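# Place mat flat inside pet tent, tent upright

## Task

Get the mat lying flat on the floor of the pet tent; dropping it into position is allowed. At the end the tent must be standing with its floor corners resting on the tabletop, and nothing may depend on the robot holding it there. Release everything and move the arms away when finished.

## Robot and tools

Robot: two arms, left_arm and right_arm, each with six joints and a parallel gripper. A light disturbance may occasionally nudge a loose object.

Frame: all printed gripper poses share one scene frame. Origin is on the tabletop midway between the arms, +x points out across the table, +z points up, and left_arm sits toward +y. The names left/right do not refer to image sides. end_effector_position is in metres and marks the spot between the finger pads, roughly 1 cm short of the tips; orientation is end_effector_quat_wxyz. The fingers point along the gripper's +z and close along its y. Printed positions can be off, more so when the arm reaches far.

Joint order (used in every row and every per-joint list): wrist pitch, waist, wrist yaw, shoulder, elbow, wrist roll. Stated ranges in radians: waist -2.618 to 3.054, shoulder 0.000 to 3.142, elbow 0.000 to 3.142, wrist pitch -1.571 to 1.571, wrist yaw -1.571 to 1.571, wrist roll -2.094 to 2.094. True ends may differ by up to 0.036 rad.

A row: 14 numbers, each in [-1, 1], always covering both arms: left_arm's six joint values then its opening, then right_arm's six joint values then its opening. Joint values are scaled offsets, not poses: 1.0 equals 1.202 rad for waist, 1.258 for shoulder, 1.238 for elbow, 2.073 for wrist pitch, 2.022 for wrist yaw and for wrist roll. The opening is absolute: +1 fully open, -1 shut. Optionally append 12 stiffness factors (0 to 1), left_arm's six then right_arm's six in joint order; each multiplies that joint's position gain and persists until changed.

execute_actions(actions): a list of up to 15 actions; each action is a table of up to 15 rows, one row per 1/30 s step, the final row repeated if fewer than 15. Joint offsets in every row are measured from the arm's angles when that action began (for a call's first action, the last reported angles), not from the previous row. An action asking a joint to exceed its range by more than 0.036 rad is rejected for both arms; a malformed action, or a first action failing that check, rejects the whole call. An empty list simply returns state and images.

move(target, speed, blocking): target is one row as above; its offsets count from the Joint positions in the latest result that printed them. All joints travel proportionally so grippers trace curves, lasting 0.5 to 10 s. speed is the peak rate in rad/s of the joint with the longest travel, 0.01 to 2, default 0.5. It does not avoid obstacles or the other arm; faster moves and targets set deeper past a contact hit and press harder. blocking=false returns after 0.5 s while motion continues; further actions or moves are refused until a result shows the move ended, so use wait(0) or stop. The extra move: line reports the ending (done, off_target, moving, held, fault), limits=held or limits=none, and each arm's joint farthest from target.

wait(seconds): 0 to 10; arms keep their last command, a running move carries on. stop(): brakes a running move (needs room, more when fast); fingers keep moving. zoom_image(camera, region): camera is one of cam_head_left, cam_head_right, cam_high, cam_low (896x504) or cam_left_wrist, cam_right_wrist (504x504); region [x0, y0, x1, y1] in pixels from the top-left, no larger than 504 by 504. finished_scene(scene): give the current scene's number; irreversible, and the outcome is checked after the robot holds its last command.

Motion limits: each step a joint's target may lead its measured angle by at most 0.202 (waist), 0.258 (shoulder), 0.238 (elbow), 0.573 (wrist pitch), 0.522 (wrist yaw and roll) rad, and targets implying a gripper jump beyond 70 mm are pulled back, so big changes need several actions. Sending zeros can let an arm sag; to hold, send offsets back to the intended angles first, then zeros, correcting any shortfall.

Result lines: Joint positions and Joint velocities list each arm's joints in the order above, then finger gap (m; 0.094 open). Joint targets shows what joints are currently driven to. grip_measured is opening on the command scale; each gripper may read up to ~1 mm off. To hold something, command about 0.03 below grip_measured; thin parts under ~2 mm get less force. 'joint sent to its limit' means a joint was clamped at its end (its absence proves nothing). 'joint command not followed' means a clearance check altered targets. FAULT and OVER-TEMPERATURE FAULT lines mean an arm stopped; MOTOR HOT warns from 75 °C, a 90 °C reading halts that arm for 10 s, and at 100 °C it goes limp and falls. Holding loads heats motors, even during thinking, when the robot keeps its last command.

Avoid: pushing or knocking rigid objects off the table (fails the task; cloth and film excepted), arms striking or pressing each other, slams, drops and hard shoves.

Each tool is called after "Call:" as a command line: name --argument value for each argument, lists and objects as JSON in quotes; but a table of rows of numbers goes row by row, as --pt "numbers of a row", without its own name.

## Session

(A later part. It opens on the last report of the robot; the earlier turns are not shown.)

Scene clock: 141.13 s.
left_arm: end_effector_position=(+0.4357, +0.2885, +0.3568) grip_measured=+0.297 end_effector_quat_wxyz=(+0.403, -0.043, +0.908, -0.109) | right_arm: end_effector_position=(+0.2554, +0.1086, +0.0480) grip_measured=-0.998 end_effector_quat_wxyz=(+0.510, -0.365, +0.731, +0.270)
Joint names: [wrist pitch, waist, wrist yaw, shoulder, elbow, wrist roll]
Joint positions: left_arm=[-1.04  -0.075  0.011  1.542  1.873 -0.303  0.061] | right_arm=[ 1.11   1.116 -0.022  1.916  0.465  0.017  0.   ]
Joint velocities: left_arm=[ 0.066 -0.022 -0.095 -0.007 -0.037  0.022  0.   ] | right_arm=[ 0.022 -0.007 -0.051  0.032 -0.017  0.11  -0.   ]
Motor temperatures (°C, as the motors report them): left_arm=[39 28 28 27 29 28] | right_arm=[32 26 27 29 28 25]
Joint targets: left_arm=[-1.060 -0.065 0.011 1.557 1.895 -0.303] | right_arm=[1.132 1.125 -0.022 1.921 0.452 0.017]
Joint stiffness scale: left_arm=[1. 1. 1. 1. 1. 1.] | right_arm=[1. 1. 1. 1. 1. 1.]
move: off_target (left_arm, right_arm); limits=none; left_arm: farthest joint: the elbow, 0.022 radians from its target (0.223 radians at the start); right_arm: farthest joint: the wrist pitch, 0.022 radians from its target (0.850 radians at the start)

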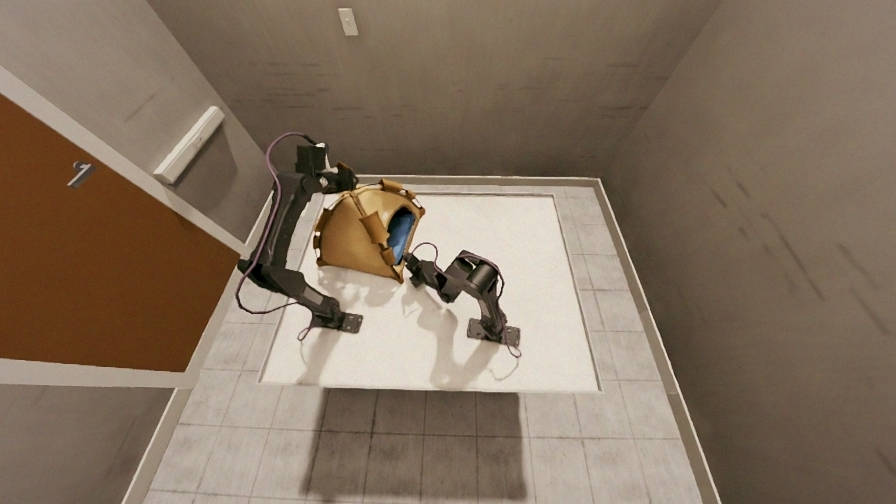

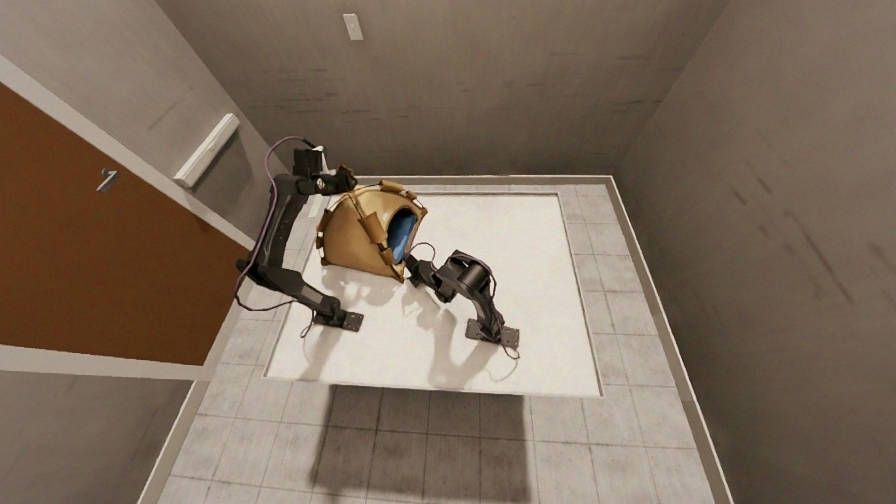

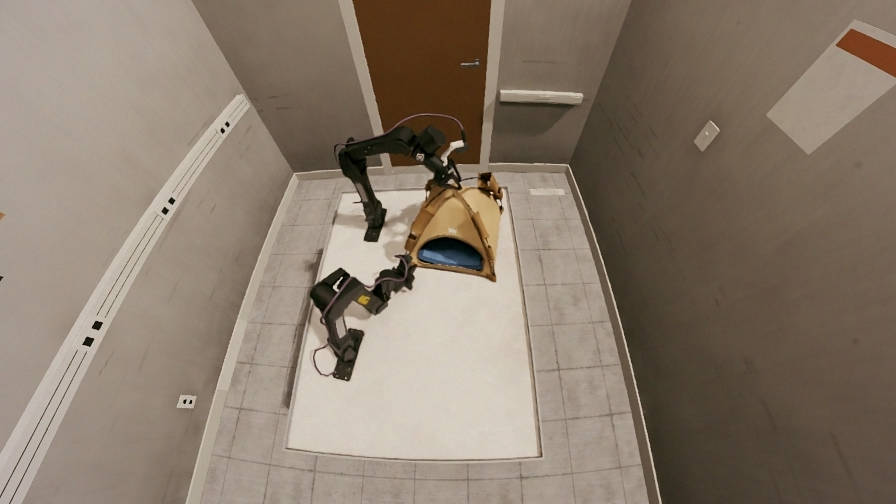

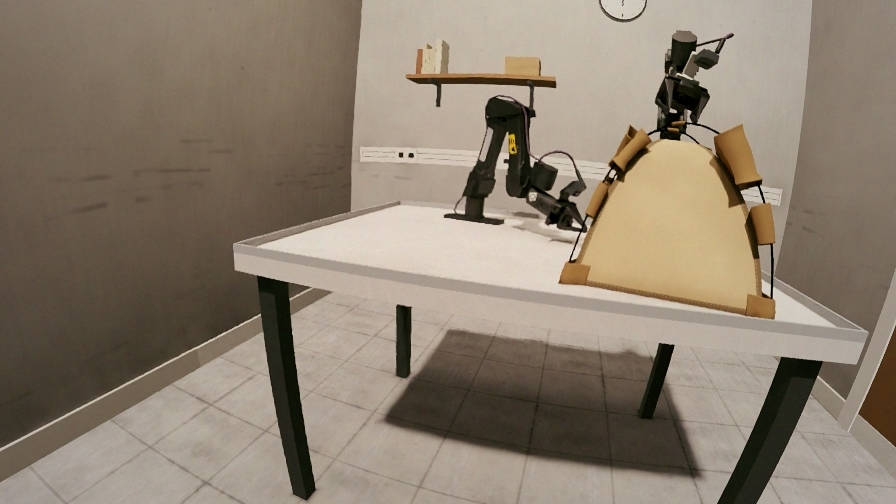

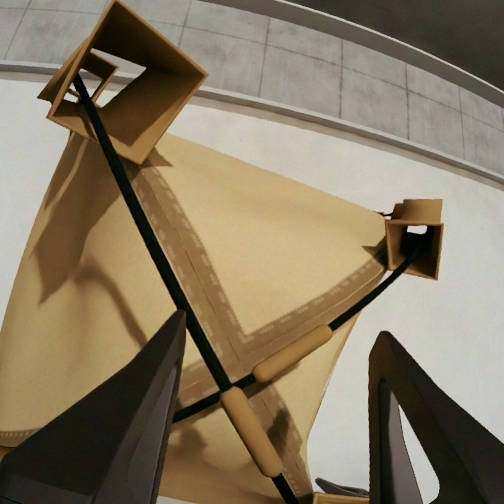

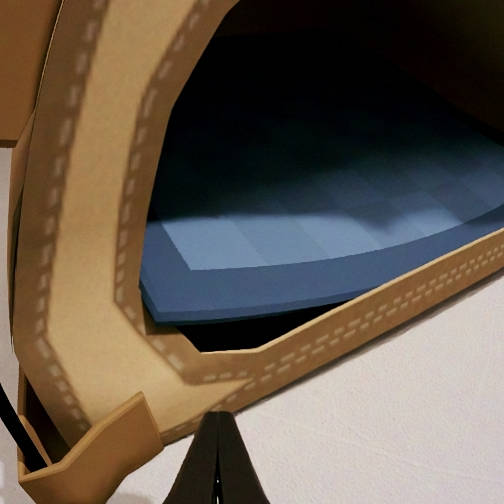

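Call:
move --target '[-0.085,0.035,0,0.045,0.02,0,0.3, 0.01,0.008,0,0,0,0,-1]' --speed 0.2

Scene clock: 142.90 s.
left_arm: end_effector_position=(+0.4208, +0.3044, +0.3160) grip_measured=+0.297 end_effector_quat_wxyz=(+0.320, -0.060, +0.942, -0.083) | right_arm: end_effector_position=(+0.2555, +0.1087, +0.0482) grip_measured=-0.998 end_effector_quat_wxyz=(+0.510, -0.365, +0.730, +0.271)
Joint names: [wrist pitch, waist, wrist yaw, shoulder, elbow, wrist roll]
Joint positions: left_arm=[-1.187 -0.043  0.011  1.582  1.873 -0.303  0.061] | right_arm=[ 1.111  1.116 -0.022  1.916  0.465  0.017  0.   ]
Joint velocities: left_arm=[-0.007  0.007 -0.066 -0.007 -0.002  0.037 -0.   ] | right_arm=[ 0.007 -0.007  0.022 -0.017  0.002 -0.022  0.001]
Motor temperatures (°C, as the motors report them): left_arm=[39 28 28 27 29 28] | right_arm=[32 26 27 29 28 25]
Joint targets: left_arm=[-1.216 -0.033 0.011 1.599 1.897 -0.303] | right_arm=[1.131 1.125 -0.022 1.916 0.465 0.017]
Joint stiffness scale: left_arm=[1. 1. 1. 1. 1. 1.] | right_arm=[1. 1. 1. 1. 1. 1.]
move: off_target (left_arm); limits=none; left_arm: farthest joint: the wrist pitch, 0.029 radians from its target (0.176 radians at the start); right_arm: farthest joint: the wrist pitch, 0.020 radians from its target (0.020 radians at the start)

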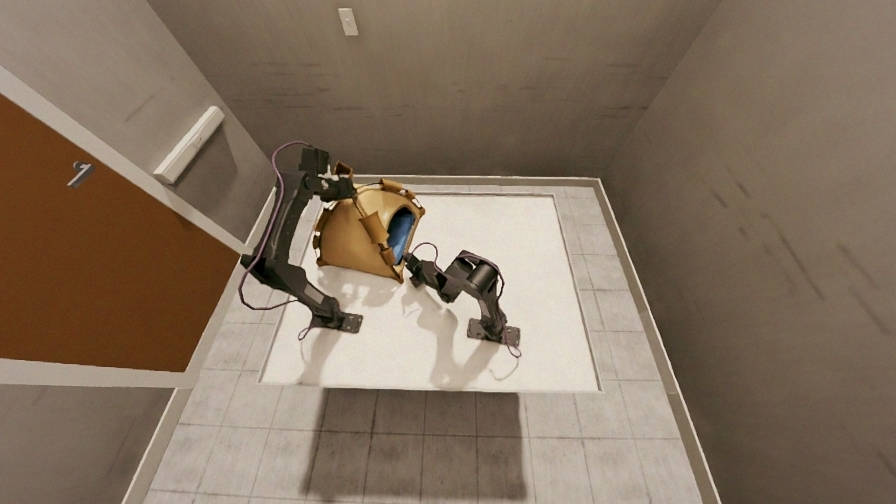

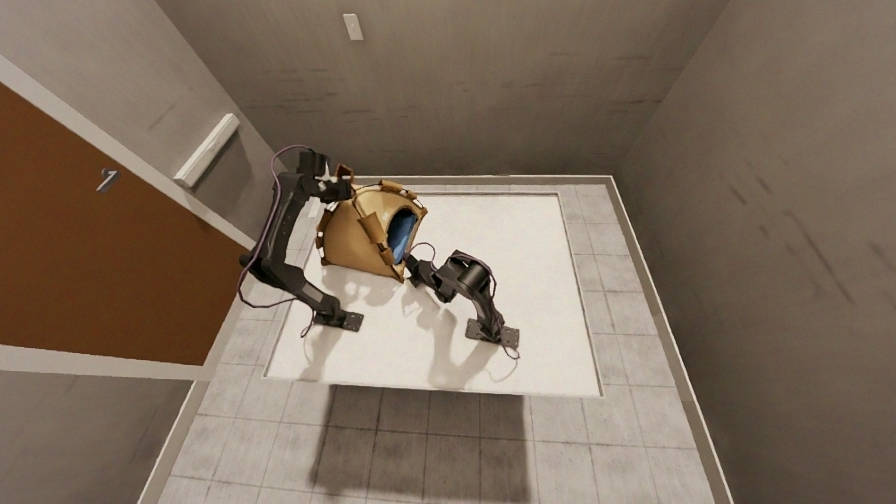

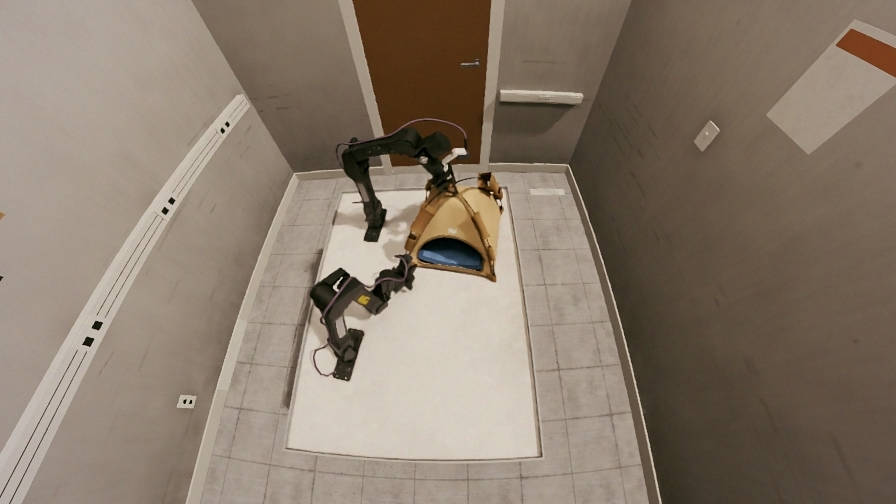

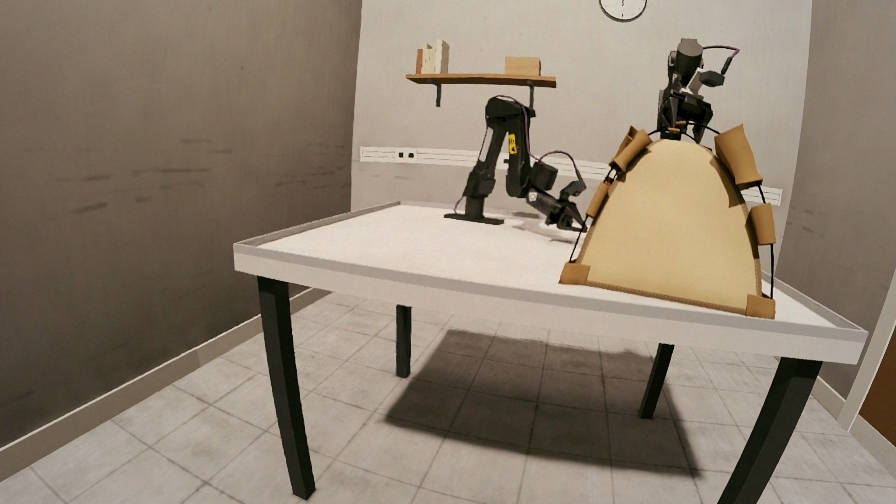

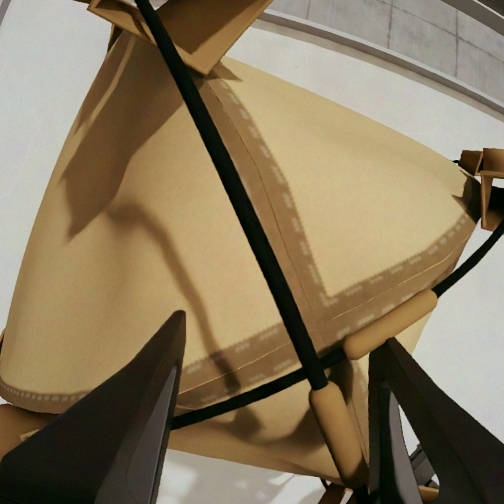

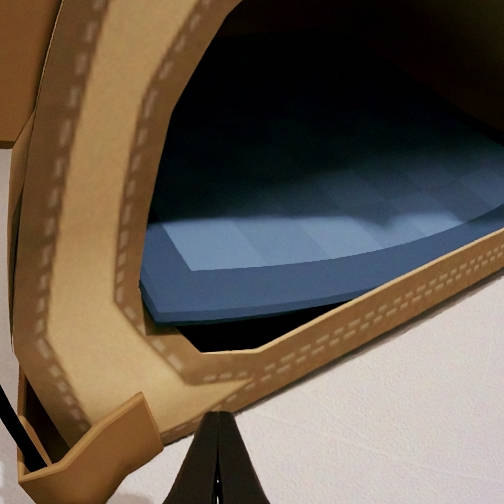

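Call:
move --target '[-0.012,-0.038,0,0.01,0.02,0,0.3, 0.01,0.008,0,0,0,0,-1]' --speed 0.1

Call:
move --target '[-0.035,0,0,0.03,0.02,0,0.3, 0.01,0.008,0,0,0,0,-1]' --speed 0.1

Scene clock: 144.00 s.
left_arm: end_effector_position=(+0.4176, +0.2908, +0.3156) grip_measured=+0.297 end_effector_quat_wxyz=(+0.317, -0.044, +0.943, -0.088) | right_arm: end_effector_position=(+0.2555, +0.1087, +0.0482) grip_measured=-0.998 end_effector_quat_wxyz=(+0.510, -0.365, +0.730, +0.271)
Joint names: [wrist pitch, waist, wrist yaw, shoulder, elbow, wrist roll]
Joint positions: left_arm=[-1.19  -0.079  0.011  1.582  1.873 -0.303  0.061] | right_arm=[ 1.111  1.116 -0.022  1.916  0.465  0.017  0.   ]
Joint velocities: left_arm=[ 0.022 -0.007  0.007 -0.002  0.022 -0.066  0.   ] | right_arm=[0.051 0.007 0.051 0.007 0.002 0.066 0.   ]
Motor temperatures (°C, as the motors report them): left_arm=[38 28 28 27 29 28] | right_arm=[32 26 27 28 28 25]
Joint targets: left_arm=[-1.212 -0.089 0.011 1.595 1.897 -0.303] | right_arm=[1.131 1.125 -0.022 1.916 0.465 0.017]
Joint stiffness scale: left_arm=[1. 1. 1. 1. 1. 1.] | right_arm=[1. 1. 1. 1. 1. 1.]
move: off_target (left_arm, right_arm); limits=none; left_arm: farthest joint: the elbow, 0.025 radians from its target (0.025 radians at the start); right_arm: farthest joint: the wrist pitch, 0.021 radians from its target (0.021 radians at the start)

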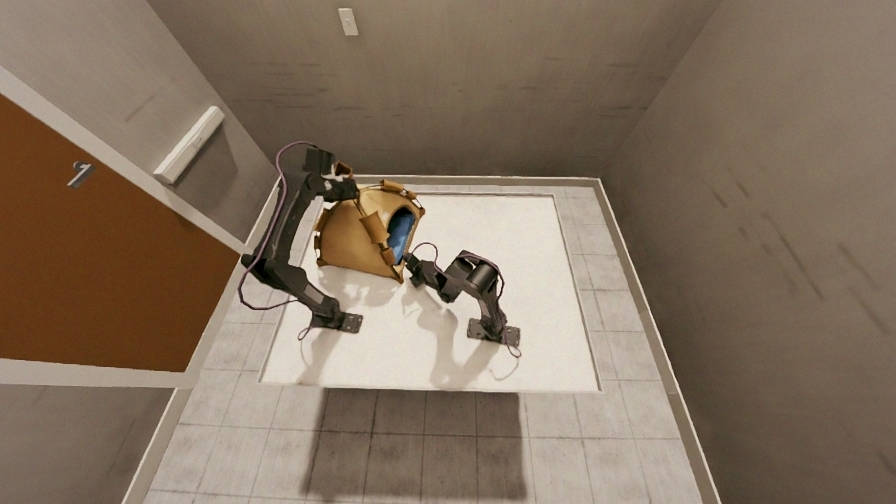

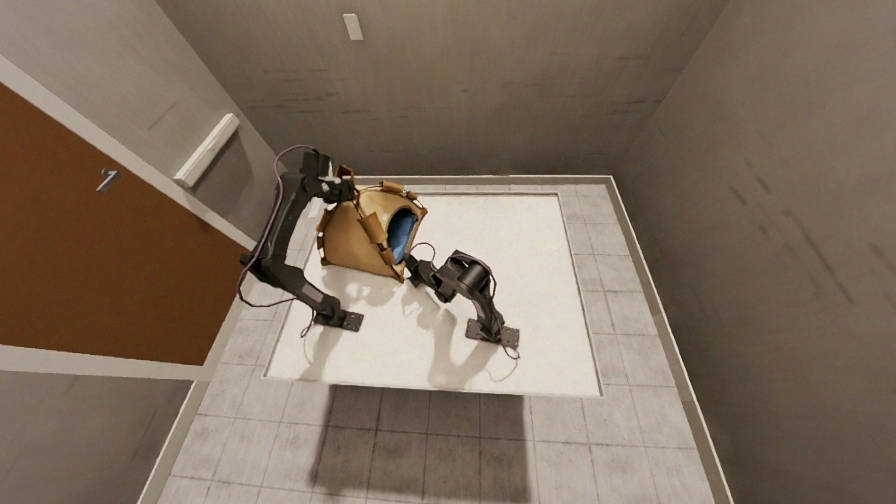

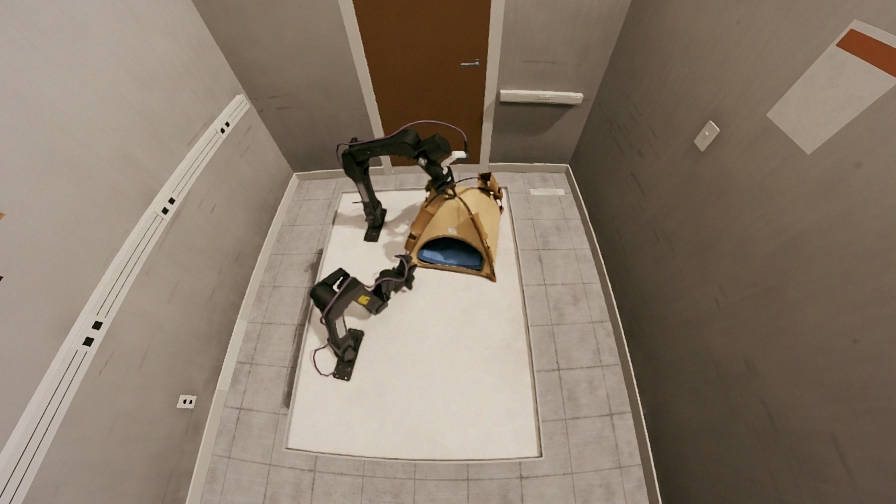

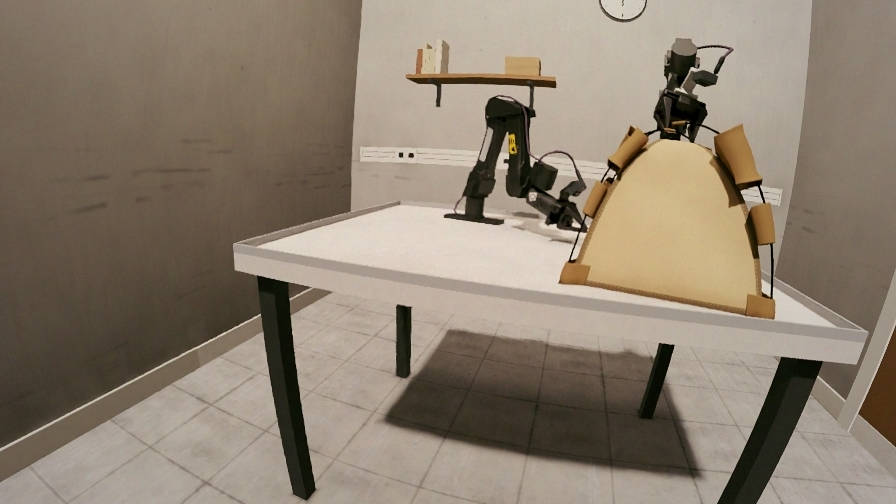

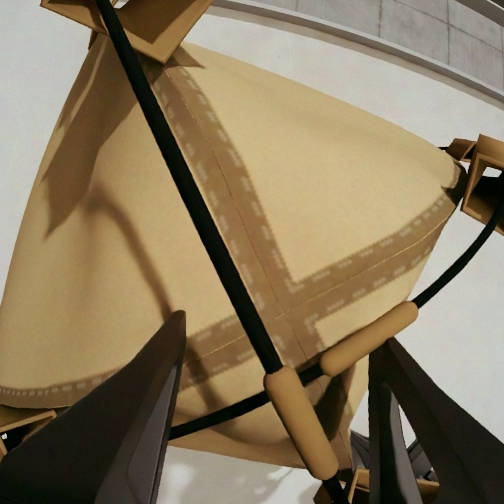

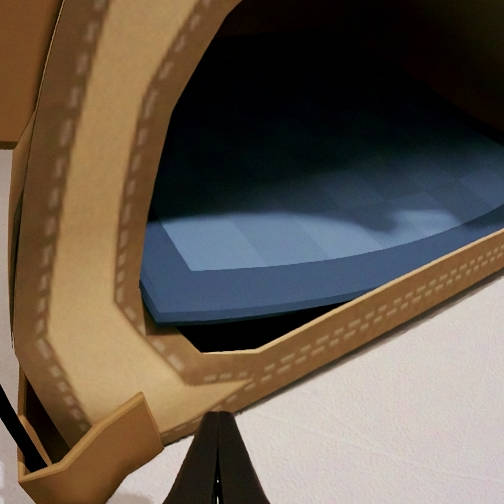

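Scene clock: 145.10 s.
left_arm: end_effector_position=(+0.4162, +0.2910, +0.3110) grip_measured=+0.297 end_effector_quat_wxyz=(+0.305, -0.043, +0.948, -0.085) | right_arm: end_effector_position=(+0.2555, +0.1087, +0.0482) grip_measured=-0.998 end_effector_quat_wxyz=(+0.510, -0.365, +0.730, +0.271)
Joint names: [wrist pitch, waist, wrist yaw, shoulder, elbow, wrist roll]
Joint positions: left_arm=[-1.215 -0.079  0.011  1.596  1.885 -0.302  0.061] | right_arm=[ 1.111  1.116 -0.022  1.916  0.465  0.017  0.   ]
Joint velocities: left_arm=[-0.081 -0.002 -0.022  0.017 -0.002  0.022 -0.001] | right_arm=[ 0.022 -0.007 -0.066 -0.007 -0.002 -0.037 -0.001]
Motor temperatures (°C, as the motors report them): left_arm=[38 28 28 27 29 28] | right_arm=[32 26 27 28 28 25]
Joint targets: left_arm=[-1.263 -0.079 0.011 1.620 1.897 -0.303] | right_arm=[1.131 1.125 -0.022 1.916 0.465 0.017]
Joint stiffness scale: left_arm=[1. 1. 1. 1. 1. 1.] | right_arm=[1. 1. 1. 1. 1. 1.]
move: off_target (left_arm, right_arm); limits=none; left_arm: farthest joint: the wrist pitch, 0.047 radians from its target (0.072 radians at the start); right_arm: farthest joint: the wrist pitch, 0.021 radians from its target (0.021 radians at the start)

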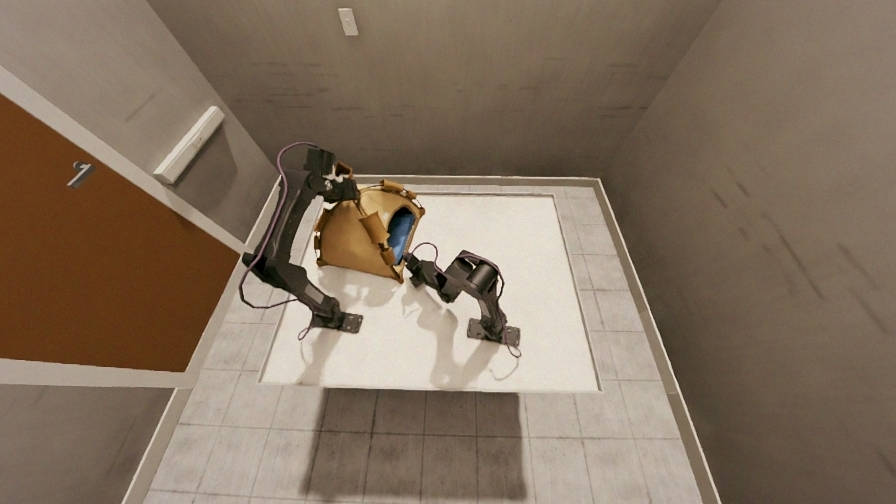

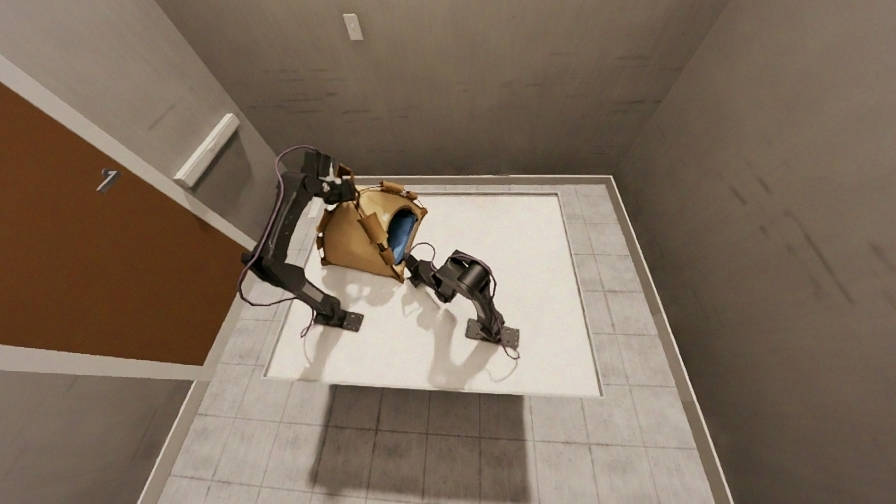

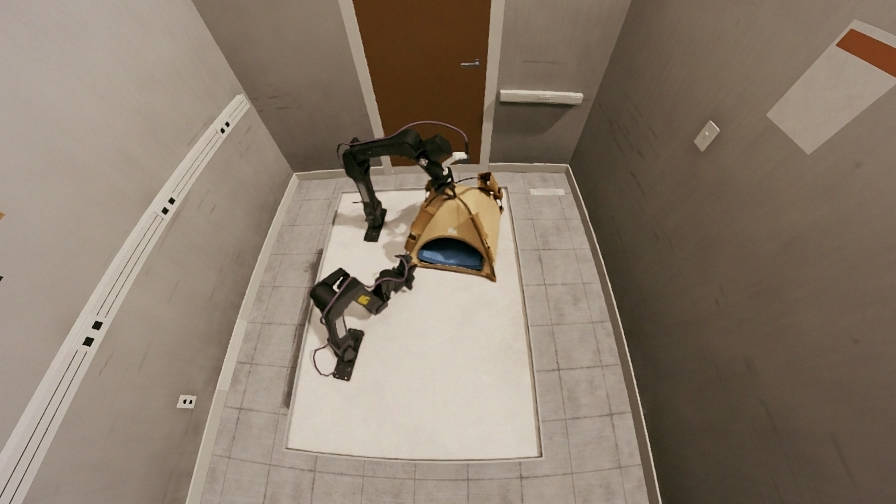

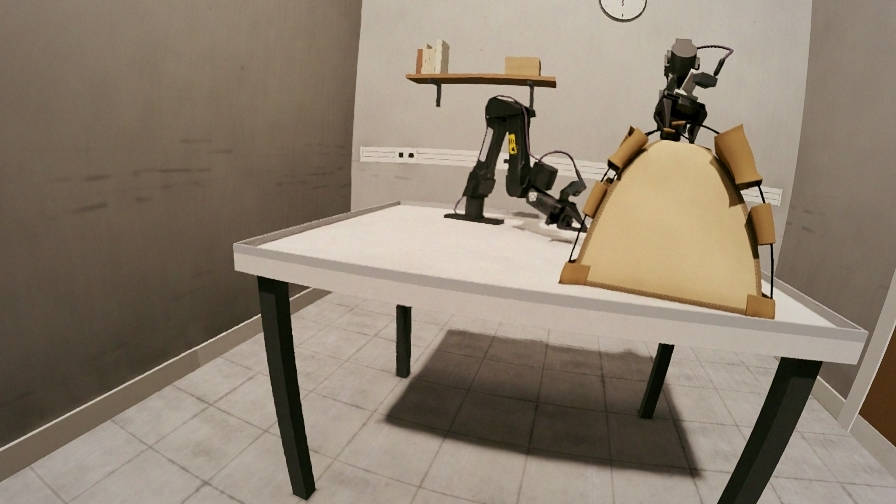

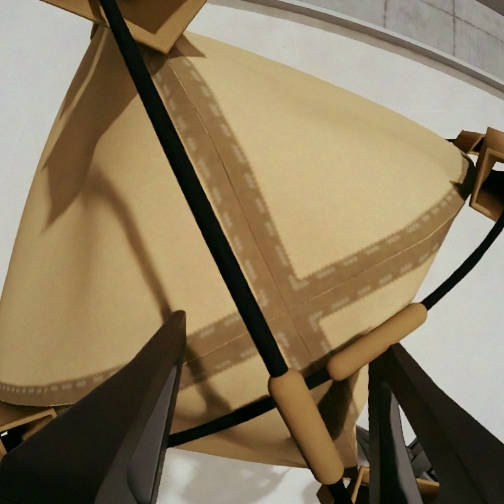

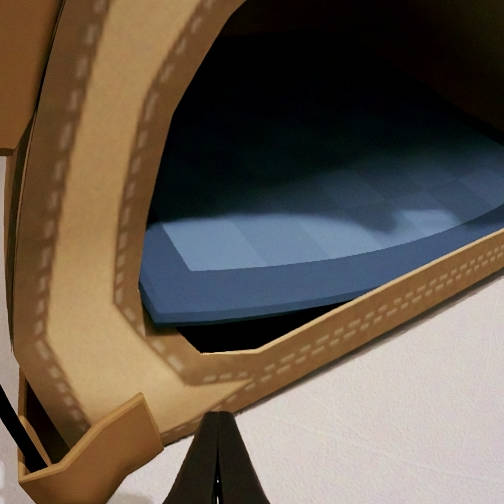

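Call:
move --target '[-0.023,0,0,0.019,0.01,0,0.3, -0.033,0.008,0,0.052,0.125,0,-1]' --speed 0.15

Scene clock: 147.00 s.
left_arm: end_effector_position=(+0.4164, +0.2910, +0.3111) grip_measured=+0.297 end_effector_quat_wxyz=(+0.305, -0.043, +0.948, -0.084) | right_arm: end_effector_position=(+0.2738, +0.1331, +0.0501) grip_measured=-0.998 end_effector_quat_wxyz=(+0.511, -0.364, +0.730, +0.271)
Joint names: [wrist pitch, waist, wrist yaw, shoulder, elbow, wrist roll]
Joint positions: left_arm=[-1.214 -0.079  0.011  1.596  1.885 -0.301  0.061] | right_arm=[ 1.046  1.116 -0.022  1.974  0.592  0.017  0.   ]
Joint velocities: left_arm=[-0.037  0.002 -0.007  0.012 -0.002  0.022 -0.   ] | right_arm=[ 0.007 -0.012  0.022  0.002 -0.007 -0.095 -0.001]
Motor temperatures (°C, as the motors report them): left_arm=[38 28 28 27 29 28] | right_arm=[32 26 27 28 28 25]
Joint targets: left_arm=[-1.263 -0.079 0.011 1.620 1.897 -0.302] | right_arm=[1.042 1.125 -0.022 1.982 0.620 0.017]
Joint stiffness scale: left_arm=[1. 1. 1. 1. 1. 1.] | right_arm=[1. 1. 1. 1. 1. 1.]
move: off_target (left_arm, right_arm); limits=none; left_arm: farthest joint: the wrist pitch, 0.048 radians from its target (0.047 radians at the start); right_arm: farthest joint: the elbow, 0.028 radians from its target (0.154 radians at the start)

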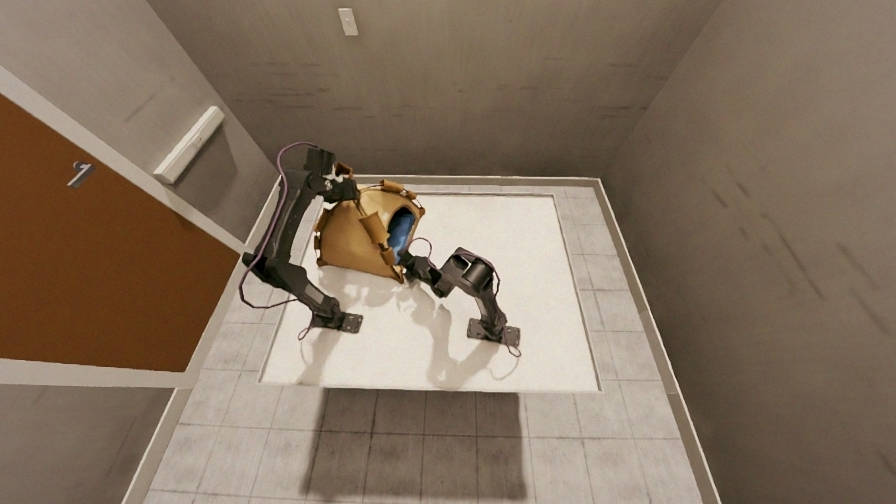

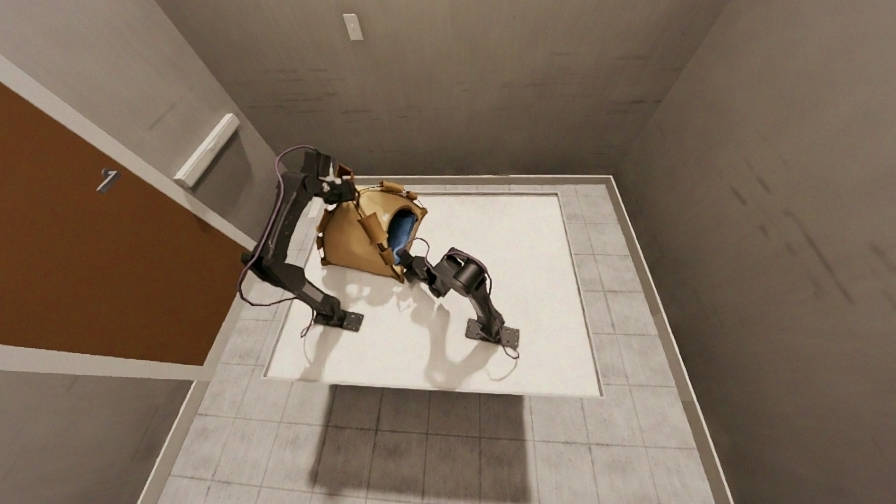

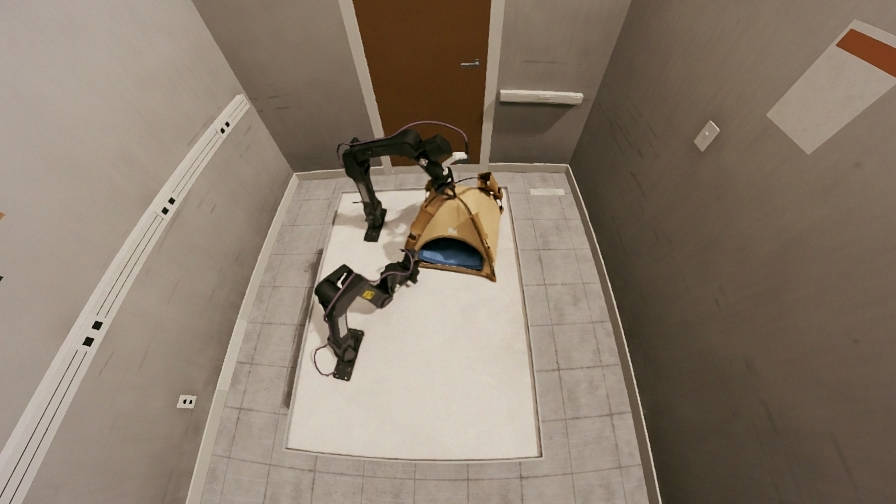

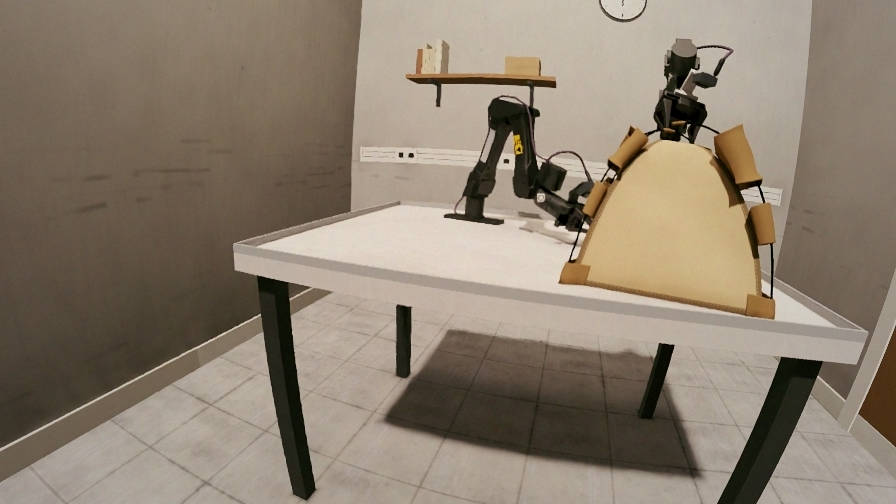

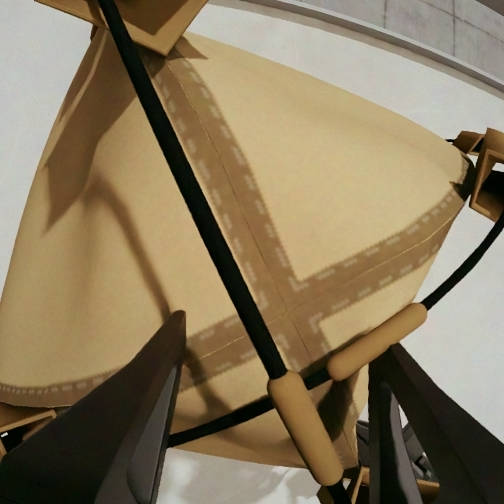

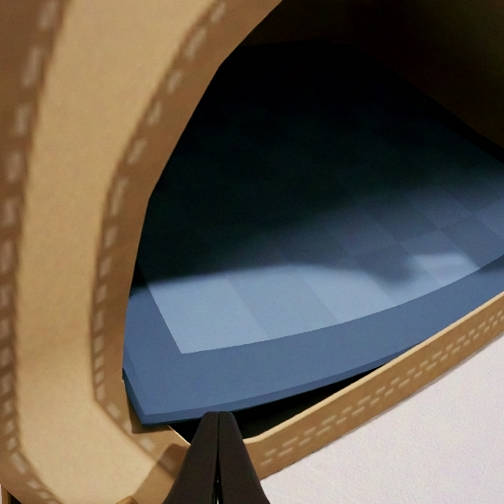

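Call:
move --target '[-0.023,0,0,0.019,0.01,0,0.3, -0.022,0.008,0,0.046,0.09,0,-1]' --speed 0.08

Scene clock: 149.00 s.
left_arm: end_effector_position=(+0.4157, +0.2911, +0.3106) grip_measured=+0.297 end_effector_quat_wxyz=(+0.304, -0.042, +0.948, -0.084) | right_arm: end_effector_position=(+0.2838, +0.1465, +0.0436) grip_measured=-0.998 end_effector_quat_wxyz=(+0.505, -0.366, +0.734, +0.268)
Joint names: [wrist pitch, waist, wrist yaw, shoulder, elbow, wrist roll]
Joint positions: left_arm=[-1.218 -0.079  0.011  1.596  1.885 -0.3    0.061] | right_arm=[ 1.001  1.116 -0.022  2.023  0.669  0.017  0.   ]
Joint velocities: left_arm=[ 0.022  0.002  0.007  0.002 -0.007 -0.051 -0.001] | right_arm=[-0.037  0.012  0.007 -0.012 -0.007 -0.007 -0.   ]
Motor temperatures (°C, as the motors report them): left_arm=[38 27 28 27 29 28] | right_arm=[32 26 27 28 28 25]
Joint targets: left_arm=[-1.262 -0.079 0.011 1.620 1.897 -0.301] | right_arm=[1.000 1.125 -0.022 2.032 0.703 0.017]
Joint stiffness scale: left_arm=[1. 1. 1. 1. 1. 1.] | right_arm=[1. 1. 1. 1. 1. 1.]
move: off_target (left_arm, right_arm); limits=none; left_arm: farthest joint: the wrist pitch, 0.044 radians from its target (0.047 radians at the start); right_arm: farthest joint: the elbow, 0.034 radians from its target (0.111 radians at the start)

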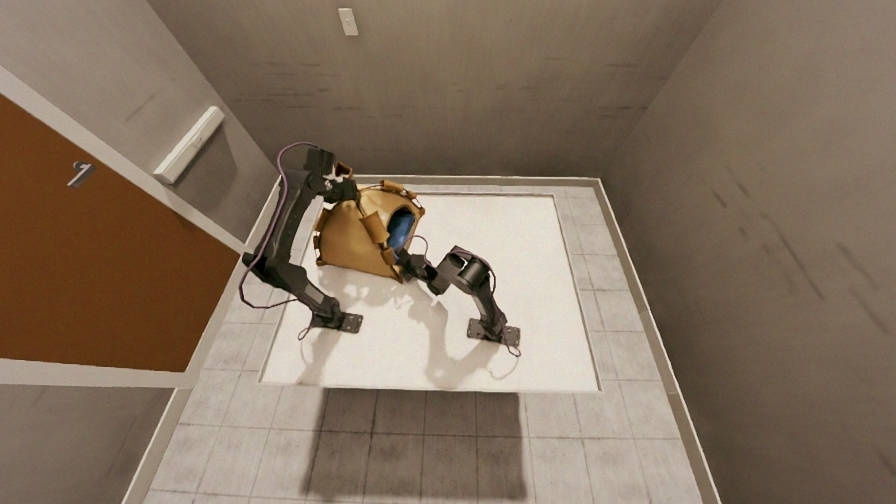

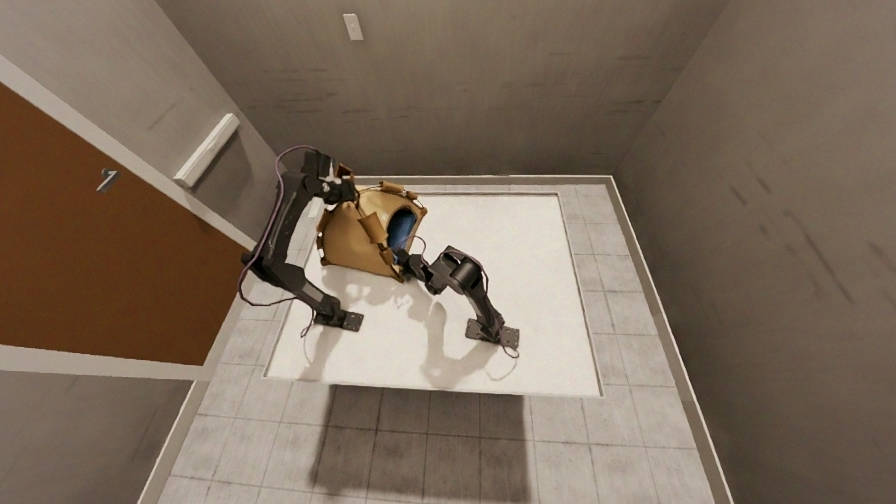

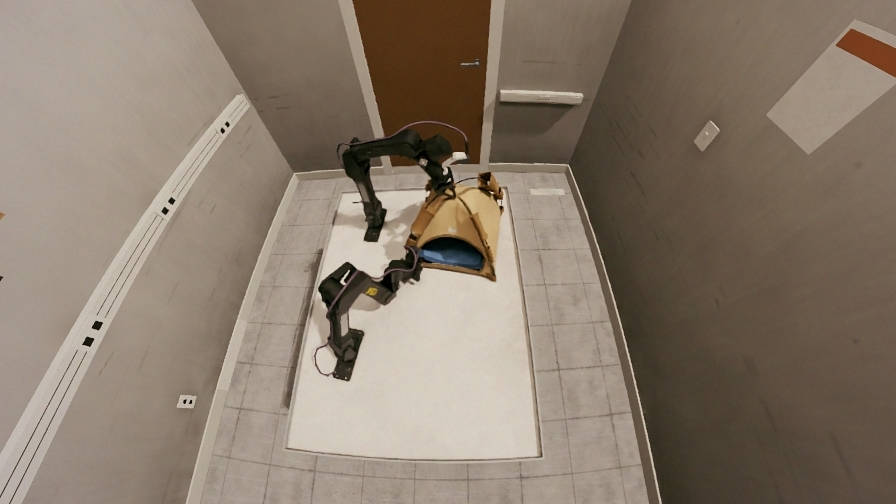

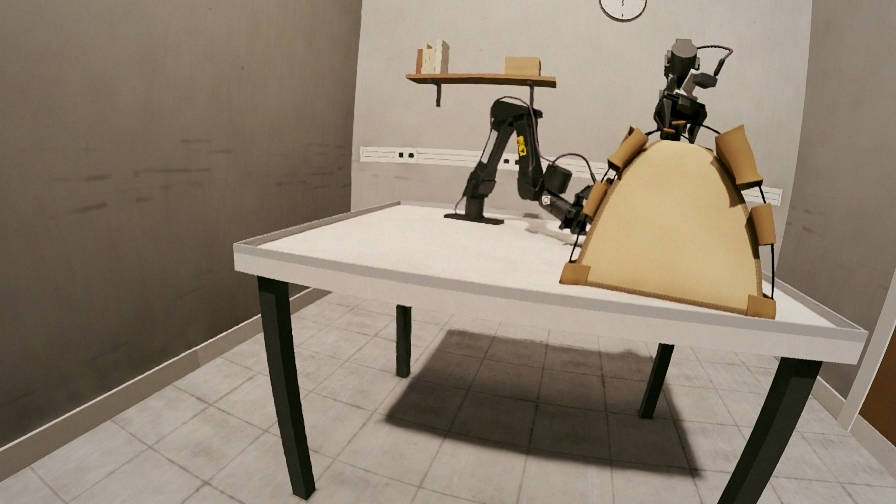

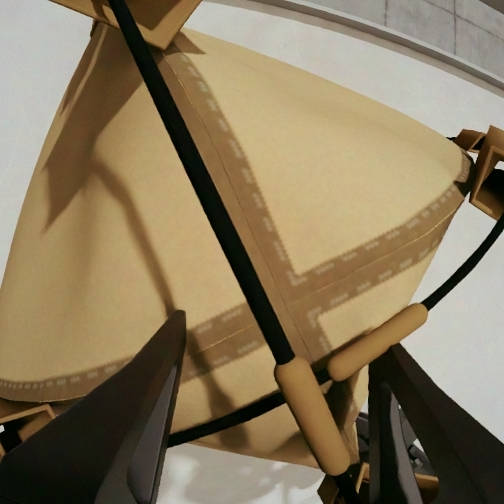

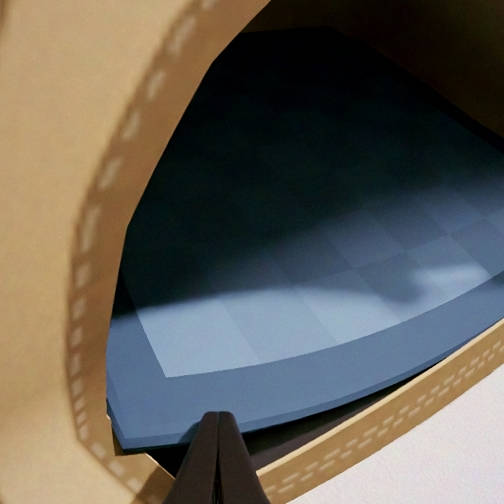

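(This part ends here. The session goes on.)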